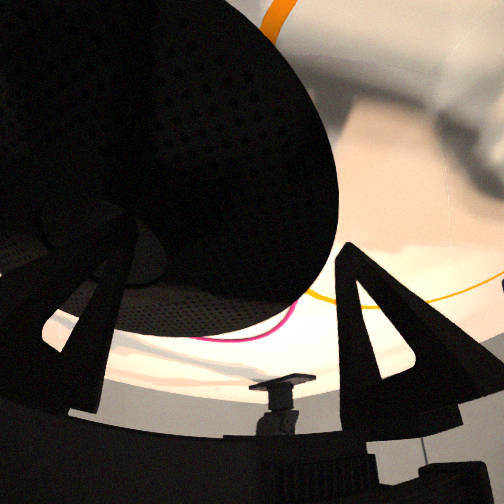

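Call:
execute_actions([
  [[0,0,0,0,0,0,1,0,0,0,0,0,0,0.8],[0,0,0,0,0,0,1,0,0,0,0,0,0,0.7],[0,0,0,0,0,0,1,0,0,0,0,0,0,0.6],[0,0,0,0,0,0,1,0,0,0,0,0,0,0.5],[0,0,0,0,0,0,1,0,0,0,0,0,0,0.42],[0,0,0,0,0,0,1,0,0,0,0,0,0,0.36],[0,0,0,0,0,0,1,0,0,0,0,0,0,0.29],[0,0,0,0,0,0,1,0,0,0,0,0,0,0.29],[0,0,0,0,0,0,1,0,0,0,0,0,0,0.29],[0,0,0,0,0,0,1,0,0,0,0,0,-0.05,0.29],[0,0,0,0,0,0,1,0,0,0,0,0,-0.12,0.29],[0,0,0,0,0,0,1,0,0,0,0,0,-0.2,0.29],[0,0,0,0,0,0,1,0,0,0,0,0,-0.3,0.29],[0,0,0,0,0,0,1,0,0,0,0,0,-1,0.29]],
  [[0,0,0,0,0,0,1,0,0,0,0,0,-1,0.29]],
  [[0,0,0,0,0,0,1,0,0,0,0,0,-0.7,0.29]],
  [[0,0,0,0,0,0,1,0,0,0,0,0,0,0.5],[0,0,0,0,0,0,1,0,0,0,0,0,0,0.7],[0,0,0,0,0,0,1,0,-0.01,0,0,0,0,0.9],[0,0,0,0,0,0,1,0,-0.022,0,0,0,0,1],[0,0,0,0,0,0,1,0,-0.035,0,0,0,0,1],[0,0,0,0,0,0,1,0,-0.048,0,0,0,0,1],[0,0,0,0,0,0,1,0,-0.058,0,0,0,0,1],[0,0,0,0,0,0,1,0,-0.066,0,0,0,0,1],[0,0,0,0,0,0,1,0,-0.066,0,0,0,0,1],[0,0,0,0,0,0,1,0,-0.066,0,0,0,0,1],[0,0,0,0,0,0,1,0,-0.066,0,0,0,0.05,1],[0,0,0,0,0,0,1,0,-0.066,0,0,0,0.12,1],[0,0,0,0,0,0,1,0,-0.066,0,0,0,0.2,1],[0,0,0,0,0,0,1,0,-0.066,0,0,0,0.3,1],[0,0,0,0,0,0,1,0,-0.066,0,0,0,1,1]],
  [[0,0,0,0,0,0,1,0,0,0,0,0,1,1]],
  [[0,0,0,0,0,0,1,0,0,0,0,0,0.673,1]],
  [[0,0,0,0,0,0,1,0,0.008,0,0,0,0.06,1],[0,0,0,0,0,0,1,0,0.016,0,0,0,0.06,1],[0,0,0,0,0,0,1,0,0.024,0,0,0,0.06,1],[0,0,0,0,0,0,1,0,0.032,0,0,0,0.06,1],[0,0,0,0,0,0,1,0,0.04,0,0,0,0.06,1],[0,0,0,0,0,0,1,0,0.048,0,0,0,0.06,1],[0,0,0,0,0,0,1,0,0.055,0,0,0,0.06,1],[0,0,0,0,0,0,1,0,0.061,0,0,0,0.06,1],[0,0,0,0,0,0,1,0,0.065,0,0,0,0.06,1],[0,0,0,0,0,0,1,0,0.067,0,0,0,0.06,1]],
])

Scene clock: 673.77 s.
left_arm: end_effector_position=(+0.3466, +0.2875, +0.2691) grip_measured=+1.000 end_effector_quat_wxyz=(+0.183, +0.033, +0.983, -0.008) | right_arm: end_effector_position=(+0.3761, -0.1138, +0.0650) grip_measured=+1.000 end_effector_quat_wxyz=(+0.013, +0.541, +0.841, +0.007)
Joint names: [waist, shoulder, elbow, wrist pitch, wrist yaw, wrist roll]
Joint positions: left_arm=[-0.086  1.697  1.967 -1.472  0.007  0.009  0.094] | right_arm=[ 0.524  2.108  1.75  -1.188  0.015  1.616  0.094]
Joint velocities: left_arm=[ 0.007 -0.002 -0.012 -0.022  0.037  0.007  0.   ] | right_arm=[ 0.022 -0.007 -0.017 -0.022  0.007  0.007  0.   ]
Joint targets: left_arm=[-0.086 1.697 1.967 -1.472 0.007 0.009] | right_arm=[0.524 2.115 1.750 -1.188 0.015 1.628]
Step readings (joint positions; steps 1 to 15: 1st action; 16 to 30: 2nd action; 31 to 45: 3rd action; 46 to 60: 4th action; 61 to 75: 5th action; 76 to 90: 6th action; 91 to 105: 7th action):
0: left_arm=[-0.086 1.697 1.967 -1.472 0.007 0.009] | right_arm=[0.524 2.108 1.750 -1.190 0.017 1.625]
1: left_arm=[-0.086 1.697 1.967 -1.472 0.007 0.009] | right_arm=[0.524 2.108 1.750 -1.190 0.017 1.625]
2: left_arm=[-0.086 1.697 1.967 -1.472 0.007 0.009] | right_arm=[0.524 2.108 1.750 -1.190 0.017 1.625]
4: left_arm=[-0.086 1.697 1.967 -1.472 0.007 0.009] | right_arm=[0.524 2.108 1.750 -1.190 0.017 1.625]
8: left_arm=[-0.086 1.697 1.967 -1.472 0.007 0.009] | right_arm=[0.524 2.108 1.750 -1.190 0.017 1.624]
15: left_arm=[-0.086 1.697 1.967 -1.472 0.007 0.009] | right_arm=[0.524 2.108 1.750 -1.189 0.019 1.227]
16: left_arm=[-0.086 1.697 1.967 -1.472 0.007 0.009] | right_arm=[0.524 2.108 1.750 -1.189 0.019 1.129]
17: left_arm=[-0.086 1.697 1.967 -1.472 0.007 0.009] | right_arm=[0.524 2.108 1.750 -1.189 0.019 1.030]
19: left_arm=[-0.086 1.697 1.967 -1.472 0.007 0.009] | right_arm=[0.524 2.108 1.750 -1.189 0.018 0.834]
23: left_arm=[-0.086 1.697 1.967 -1.472 0.007 0.009] | right_arm=[0.524 2.108 1.750 -1.188 0.018 0.440]
30: left_arm=[-0.086 1.697 1.967 -1.472 0.007 0.009] | right_arm=[0.524 2.108 1.750 -1.188 0.017 -0.248]
31: left_arm=[-0.086 1.697 1.967 -1.472 0.007 0.009] | right_arm=[0.524 2.108 1.750 -1.188 0.017 -0.346]
32: left_arm=[-0.086 1.697 1.967 -1.472 0.007 0.009] | right_arm=[0.524 2.108 1.750 -1.188 0.017 -0.445]
34: left_arm=[-0.086 1.697 1.967 -1.472 0.007 0.009] | right_arm=[0.524 2.108 1.750 -1.188 0.016 -0.642]
38: left_arm=[-0.086 1.697 1.967 -1.472 0.007 0.009] | right_arm=[0.524 2.108 1.750 -1.188 0.015 -1.036]
45: left_arm=[-0.086 1.697 1.967 -1.472 0.007 0.009] | right_arm=[0.524 2.108 1.750 -1.188 0.015 -1.517]
46: left_arm=[-0.086 1.697 1.967 -1.472 0.007 0.009] | right_arm=[0.524 2.108 1.750 -1.188 0.015 -1.523]
47: left_arm=[-0.086 1.697 1.967 -1.472 0.007 0.009] | right_arm=[0.524 2.108 1.750 -1.188 0.015 -1.523]
49: left_arm=[-0.086 1.697 1.967 -1.472 0.007 0.009] | right_arm=[0.524 2.108 1.750 -1.188 0.015 -1.523]
53: left_arm=[-0.086 1.697 1.967 -1.472 0.007 0.009] | right_arm=[0.524 2.078 1.750 -1.188 0.015 -1.523]
60: left_arm=[-0.086 1.697 1.967 -1.472 0.007 0.009] | right_arm=[0.524 2.030 1.750 -1.188 0.015 -1.217]
61: left_arm=[-0.086 1.697 1.967 -1.472 0.007 0.009] | right_arm=[0.524 2.030 1.750 -1.188 0.015 -1.118]
62: left_arm=[-0.086 1.697 1.967 -1.472 0.007 0.009] | right_arm=[0.524 2.030 1.750 -1.188 0.015 -1.018]
64: left_arm=[-0.086 1.697 1.967 -1.472 0.007 0.009] | right_arm=[0.524 2.030 1.750 -1.188 0.015 -0.820]
68: left_arm=[-0.086 1.697 1.967 -1.472 0.007 0.009] | right_arm=[0.524 2.030 1.750 -1.188 0.015 -0.422]
75: left_arm=[-0.086 1.697 1.967 -1.472 0.007 0.009] | right_arm=[0.524 2.030 1.750 -1.188 0.015 0.273]
76: left_arm=[-0.086 1.697 1.967 -1.472 0.007 0.009] | right_arm=[0.524 2.030 1.750 -1.188 0.015 0.372]
77: left_arm=[-0.086 1.697 1.967 -1.472 0.007 0.009] | right_arm=[0.524 2.030 1.750 -1.188 0.015 0.472]
79: left_arm=[-0.086 1.697 1.967 -1.472 0.007 0.009] | right_arm=[0.524 2.030 1.750 -1.188 0.015 0.670]
83: left_arm=[-0.086 1.697 1.967 -1.472 0.007 0.009] | right_arm=[0.524 2.030 1.750 -1.188 0.015 1.068]
90: left_arm=[-0.086 1.697 1.967 -1.472 0.007 0.009] | right_arm=[0.524 2.030 1.750 -1.188 0.015 1.507]
91: left_arm=[-0.086 1.697 1.967 -1.472 0.007 0.009] | right_arm=[0.524 2.030 1.750 -1.188 0.015 1.530]
92: left_arm=[-0.086 1.697 1.967 -1.472 0.007 0.009] | right_arm=[0.524 2.030 1.750 -1.188 0.015 1.548]
94: left_arm=[-0.086 1.697 1.967 -1.472 0.007 0.009] | right_arm=[0.524 2.034 1.750 -1.188 0.015 1.574]
98: left_arm=[-0.086 1.697 1.967 -1.472 0.007 0.009] | right_arm=[0.524 2.067 1.750 -1.188 0.015 1.601]
105: Joint positions above
camera_calibration (this result's frames):
cam_left_wrist: T_world_to_cam=[[-0.310137, -0.94629, -0.091375, 0.405591], [-0.930618, 0.282536, 0.232644, 0.209735], [-0.194332, 0.157187, -0.96826, 0.416454], [0, 0, 0, 1]] pos_world=[0.401902, 0.259089, 0.391503]
cam_right_wrist: T_world_to_cam=[[-0.810319, -0.585337, -0.0276344, 0.232143], [-0.417562, 0.543686, 0.728044, 0.175517], [-0.411126, 0.601487, -0.684974, 0.367502], [0, 0, 0, 1]] pos_world=[0.412489, -0.180592, 0.130361]

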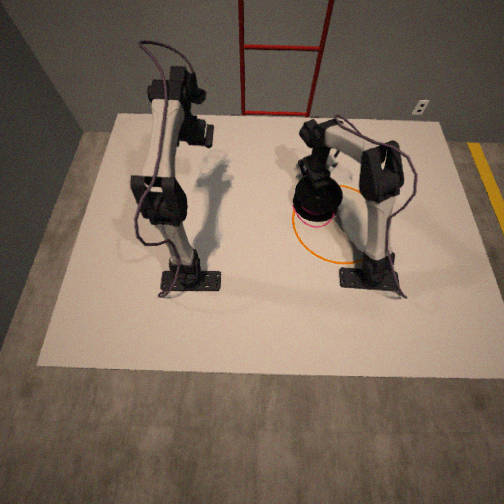

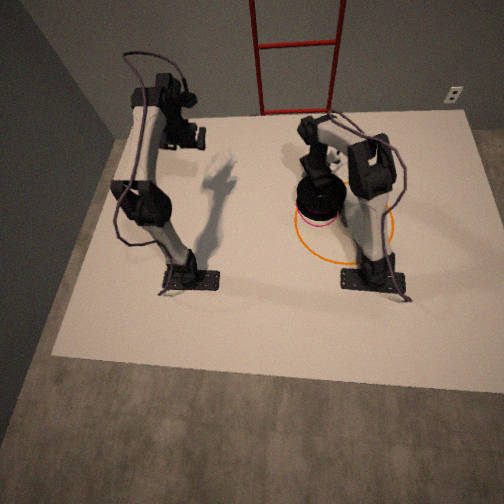

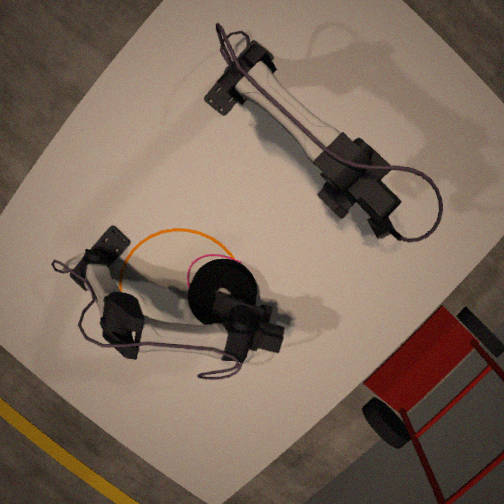

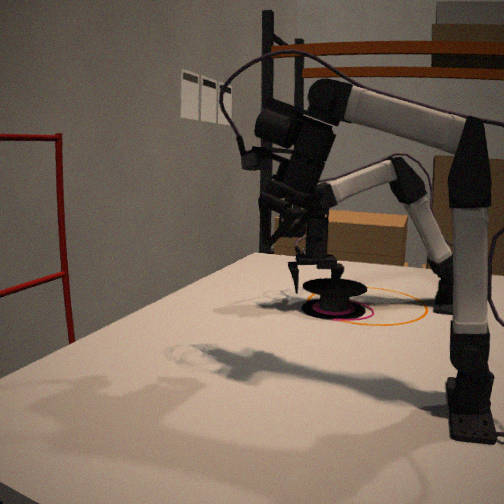

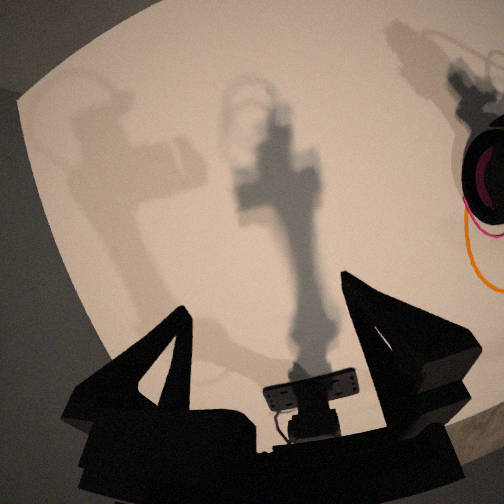

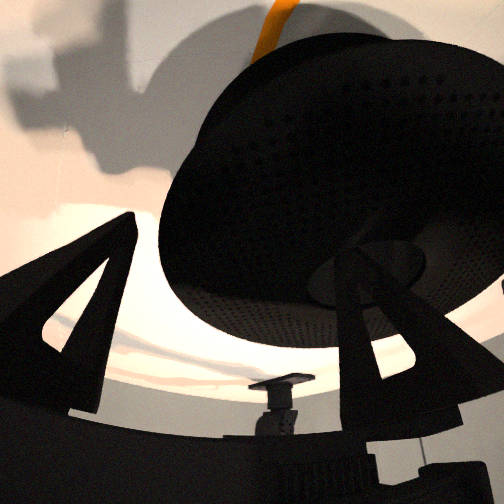

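Call:
zoom_image(camera="cam_low", region=[280, 260, 420, 340])

Call:
zoom_image(camera="cam_head_left", region=[270, 160, 380, 250])

Region (280, 260, 420, 340) of cam_low's 504x504 image, scaled by 3.600, with more detail than that image has; it fills the top 288 rows of this view, and the rest is white.

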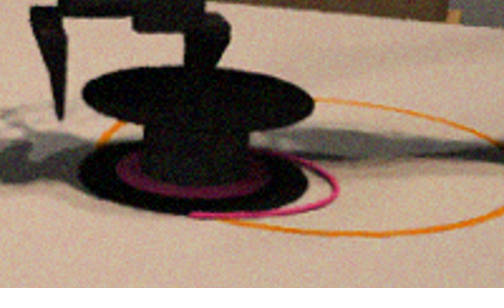

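Region (270, 160, 380, 250) of cam_head_left's 504x504 image, scaled by 4.582, with more detail than that image has; it fills the top 412 rows of this view, and the rest is white.

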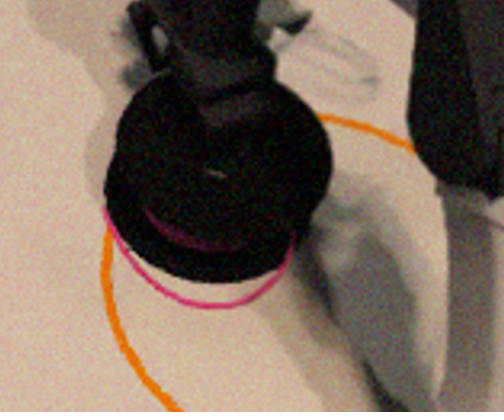

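Call:
execute_actions([
  [[0,0,0,0,0,0,1,0,0,0,0,0,0,0.8],[0,0,0,0,0,0,1,0,0,0,0,0,0,0.7],[0,0,0,0,0,0,1,0,0,0,0,0,0,0.6],[0,0,0,0,0,0,1,0,0,0,0,0,0,0.5],[0,0,0,0,0,0,1,0,0,0,0,0,0,0.42],[0,0,0,0,0,0,1,0,0,0,0,0,0,0.36],[0,0,0,0,0,0,1,0,0,0,0,0,0,0.29],[0,0,0,0,0,0,1,0,0,0,0,0,0,0.29],[0,0,0,0,0,0,1,0,0,0,0,0,0,0.29],[0,0,0,0,0,0,1,0,0,0,0,0,-0.05,0.29],[0,0,0,0,0,0,1,0,0,0,0,0,-0.12,0.29],[0,0,0,0,0,0,1,0,0,0,0,0,-0.2,0.29],[0,0,0,0,0,0,1,0,0,0,0,0,-0.3,0.29],[0,0,0,0,0,0,1,0,0,0,0,0,-1,0.29]],
  [[0,0,0,0,0,0,1,0,0,0,0,0,-1,0.29]],
  [[0,0,0,0,0,0,1,0,0,0,0,0,-0.7,0.29]],
  [[0,0,0,0,0,0,1,0,0,0,0,0,0,0.5],[0,0,0,0,0,0,1,0,0,0,0,0,0,0.7],[0,0,0,0,0,0,1,0,-0.01,0,0,0,0,0.9],[0,0,0,0,0,0,1,0,-0.022,0,0,0,0,1],[0,0,0,0,0,0,1,0,-0.035,0,0,0,0,1],[0,0,0,0,0,0,1,0,-0.048,0,0,0,0,1],[0,0,0,0,0,0,1,0,-0.058,0,0,0,0,1],[0,0,0,0,0,0,1,0,-0.066,0,0,0,0,1],[0,0,0,0,0,0,1,0,-0.066,0,0,0,0,1],[0,0,0,0,0,0,1,0,-0.066,0,0,0,0,1],[0,0,0,0,0,0,1,0,-0.066,0,0,0,0.05,1],[0,0,0,0,0,0,1,0,-0.066,0,0,0,0.12,1],[0,0,0,0,0,0,1,0,-0.066,0,0,0,0.2,1],[0,0,0,0,0,0,1,0,-0.066,0,0,0,0.3,1],[0,0,0,0,0,0,1,0,-0.066,0,0,0,1,1]],
  [[0,0,0,0,0,0,1,0,0,0,0,0,1,1]],
  [[0,0,0,0,0,0,1,0,0,0,0,0,0.673,1]],
  [[0,0,0,0,0,0,1,0,0.008,0,0,0,0.06,1],[0,0,0,0,0,0,1,0,0.016,0,0,0,0.06,1],[0,0,0,0,0,0,1,0,0.024,0,0,0,0.06,1],[0,0,0,0,0,0,1,0,0.032,0,0,0,0.06,1],[0,0,0,0,0,0,1,0,0.04,0,0,0,0.06,1],[0,0,0,0,0,0,1,0,0.048,0,0,0,0.06,1],[0,0,0,0,0,0,1,0,0.055,0,0,0,0.06,1],[0,0,0,0,0,0,1,0,0.061,0,0,0,0.06,1],[0,0,0,0,0,0,1,0,0.065,0,0,0,0.06,1],[0,0,0,0,0,0,1,0,0.067,0,0,0,0.06,1]],
])

Scene clock: 700.13 s.
left_arm: end_effector_position=(+0.3466, +0.2875, +0.2691) grip_measured=+1.000 end_effector_quat_wxyz=(+0.183, +0.033, +0.983, -0.008) | right_arm: end_effector_position=(+0.3758, -0.1145, +0.0650) grip_measured=+1.000 end_effector_quat_wxyz=(+0.013, +0.540, +0.842, +0.005)
Joint names: [waist, shoulder, elbow, wrist pitch, wrist yaw, wrist roll]
Joint positions: left_arm=[-0.086  1.697  1.967 -1.472  0.007  0.009  0.094] | right_arm=[ 0.524  2.108  1.75  -1.19   0.018  1.613  0.094]
Joint velocities: left_arm=[-0.012  0.002  0.002 -0.125  0.007 -0.022  0.   ] | right_arm=[ 0.012 -0.012 -0.002 -0.095  0.007  0.051  0.   ]
Joint targets: left_arm=[-0.086 1.697 1.967 -1.472 0.007 0.009] | right_arm=[0.524 2.115 1.750 -1.190 0.018 1.625]
Step readings (joint positions; steps 1 to 15: 1st action; 16 to 30: 2nd action; 31 to 45: 3rd action; 46 to 60: 4th action; 61 to 75: 5th action; 76 to 90: 6th action; 91 to 105: 7th action):
0: left_arm=[-0.086 1.697 1.967 -1.472 0.007 0.009] | right_arm=[0.524 2.108 1.750 -1.188 0.015 1.620]
1: left_arm=[-0.086 1.697 1.967 -1.472 0.007 0.009] | right_arm=[0.524 2.108 1.750 -1.188 0.015 1.620]
2: left_arm=[-0.086 1.697 1.967 -1.472 0.007 0.009] | right_arm=[0.524 2.108 1.750 -1.188 0.015 1.620]
4: left_arm=[-0.086 1.697 1.967 -1.472 0.007 0.009] | right_arm=[0.524 2.108 1.750 -1.188 0.015 1.620]
8: left_arm=[-0.086 1.697 1.967 -1.472 0.007 0.009] | right_arm=[0.524 2.108 1.750 -1.188 0.015 1.620]
15: left_arm=[-0.086 1.697 1.967 -1.472 0.007 0.009] | right_arm=[0.524 2.108 1.750 -1.188 0.012 1.223]
16: left_arm=[-0.086 1.697 1.967 -1.472 0.007 0.009] | right_arm=[0.524 2.108 1.750 -1.189 0.012 1.125]
17: left_arm=[-0.086 1.697 1.967 -1.472 0.007 0.009] | right_arm=[0.524 2.108 1.750 -1.189 0.013 1.027]
19: left_arm=[-0.086 1.697 1.967 -1.472 0.007 0.009] | right_arm=[0.524 2.108 1.750 -1.189 0.013 0.830]
23: left_arm=[-0.086 1.697 1.967 -1.472 0.007 0.009] | right_arm=[0.524 2.108 1.750 -1.190 0.014 0.437]
30: left_arm=[-0.086 1.697 1.967 -1.472 0.007 0.009] | right_arm=[0.524 2.108 1.750 -1.190 0.015 -0.251]
31: left_arm=[-0.086 1.697 1.967 -1.472 0.007 0.009] | right_arm=[0.524 2.108 1.750 -1.190 0.015 -0.349]
32: left_arm=[-0.086 1.697 1.967 -1.472 0.007 0.009] | right_arm=[0.524 2.108 1.750 -1.190 0.015 -0.447]
34: left_arm=[-0.086 1.697 1.967 -1.472 0.007 0.009] | right_arm=[0.524 2.108 1.750 -1.190 0.016 -0.644]
38: left_arm=[-0.086 1.697 1.967 -1.472 0.007 0.009] | right_arm=[0.524 2.108 1.750 -1.190 0.017 -1.038]
45: left_arm=[-0.086 1.697 1.967 -1.472 0.007 0.009] | right_arm=[0.524 2.108 1.750 -1.190 0.018 -1.519]
46: left_arm=[-0.086 1.697 1.967 -1.472 0.007 0.009] | right_arm=[0.524 2.108 1.750 -1.190 0.018 -1.526]
47: left_arm=[-0.086 1.697 1.967 -1.472 0.007 0.009] | right_arm=[0.524 2.108 1.750 -1.190 0.018 -1.526]
49: left_arm=[-0.086 1.697 1.967 -1.472 0.007 0.009] | right_arm=[0.524 2.108 1.750 -1.190 0.018 -1.526]
53: left_arm=[-0.086 1.697 1.967 -1.472 0.007 0.009] | right_arm=[0.524 2.078 1.750 -1.190 0.018 -1.526]
60: left_arm=[-0.086 1.697 1.967 -1.472 0.007 0.009] | right_arm=[0.524 2.030 1.750 -1.190 0.018 -1.220]
61: left_arm=[-0.086 1.697 1.967 -1.472 0.007 0.009] | right_arm=[0.524 2.030 1.750 -1.190 0.018 -1.121]
62: left_arm=[-0.086 1.697 1.967 -1.472 0.007 0.009] | right_arm=[0.524 2.030 1.750 -1.190 0.018 -1.021]
64: left_arm=[-0.086 1.697 1.967 -1.472 0.007 0.009] | right_arm=[0.524 2.030 1.750 -1.190 0.018 -0.823]
68: left_arm=[-0.086 1.697 1.967 -1.472 0.007 0.009] | right_arm=[0.524 2.030 1.750 -1.190 0.018 -0.425]
75: left_arm=[-0.086 1.697 1.967 -1.472 0.007 0.009] | right_arm=[0.524 2.030 1.750 -1.190 0.018 0.270]
76: left_arm=[-0.086 1.697 1.967 -1.472 0.007 0.009] | right_arm=[0.524 2.030 1.750 -1.190 0.018 0.369]
77: left_arm=[-0.086 1.697 1.967 -1.472 0.007 0.009] | right_arm=[0.524 2.030 1.750 -1.190 0.018 0.469]
79: left_arm=[-0.086 1.697 1.967 -1.472 0.007 0.009] | right_arm=[0.524 2.030 1.750 -1.190 0.018 0.668]
83: left_arm=[-0.086 1.697 1.967 -1.472 0.007 0.009] | right_arm=[0.524 2.030 1.750 -1.190 0.018 1.065]
90: left_arm=[-0.086 1.697 1.967 -1.472 0.007 0.009] | right_arm=[0.524 2.030 1.750 -1.190 0.018 1.504]
91: left_arm=[-0.086 1.697 1.967 -1.472 0.007 0.009] | right_arm=[0.524 2.030 1.750 -1.190 0.018 1.527]
92: left_arm=[-0.086 1.697 1.967 -1.472 0.007 0.009] | right_arm=[0.524 2.030 1.750 -1.190 0.018 1.545]
94: left_arm=[-0.086 1.697 1.967 -1.472 0.007 0.009] | right_arm=[0.524 2.034 1.750 -1.190 0.018 1.571]
98: left_arm=[-0.086 1.697 1.967 -1.472 0.007 0.009] | right_arm=[0.524 2.067 1.750 -1.190 0.018 1.598]
105: Joint positions above
camera_calibration (this result's frames):
cam_left_wrist: T_world_to_cam=[[-0.310137, -0.94629, -0.091375, 0.405591], [-0.930618, 0.282536, 0.232644, 0.209735], [-0.194332, 0.157187, -0.96826, 0.416454], [0, 0, 0, 1]] pos_world=[0.401902, 0.259089, 0.391503]
cam_right_wrist: T_world_to_cam=[[-0.80859, -0.587848, -0.0248437, 0.230388], [-0.418703, 0.545237, 0.726226, 0.176528], [-0.413365, 0.597621, -0.687007, 0.368357], [0, 0, 0, 1]] pos_world=[0.412468, -0.180955, 0.130588]

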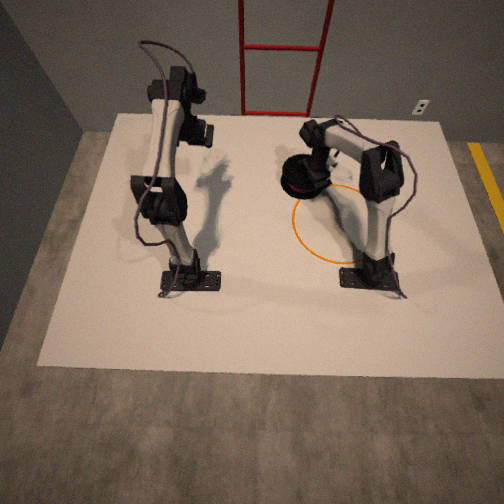

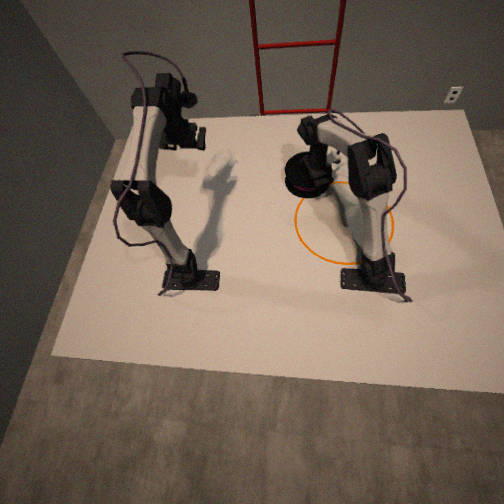

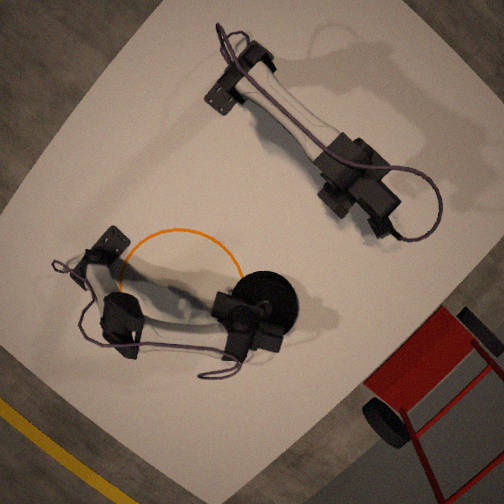

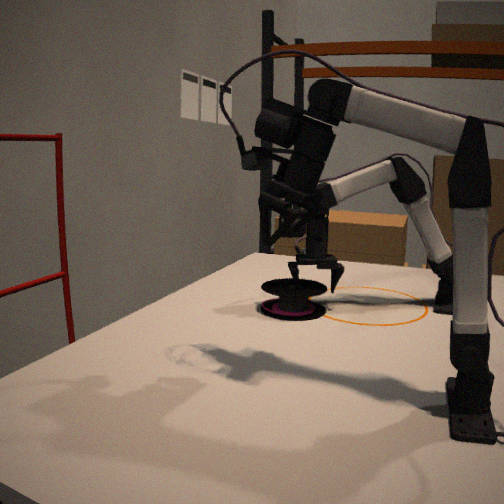

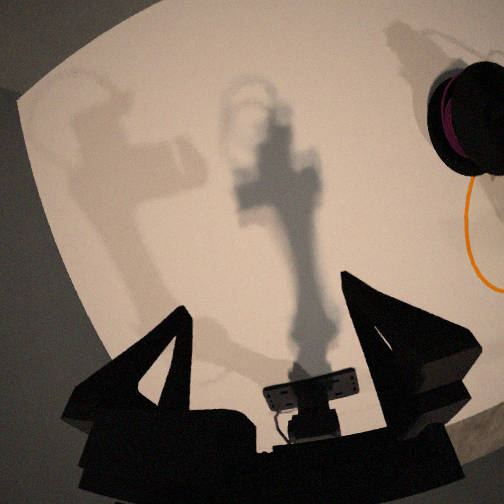

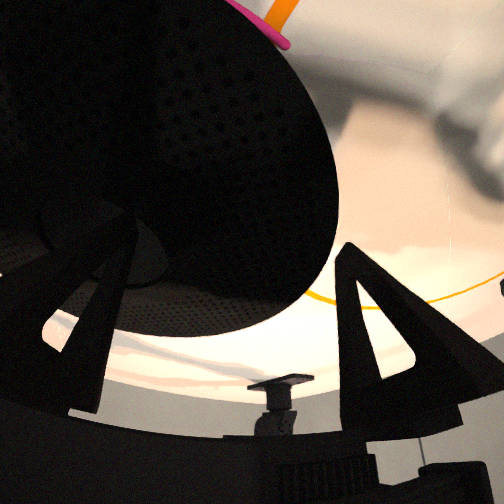

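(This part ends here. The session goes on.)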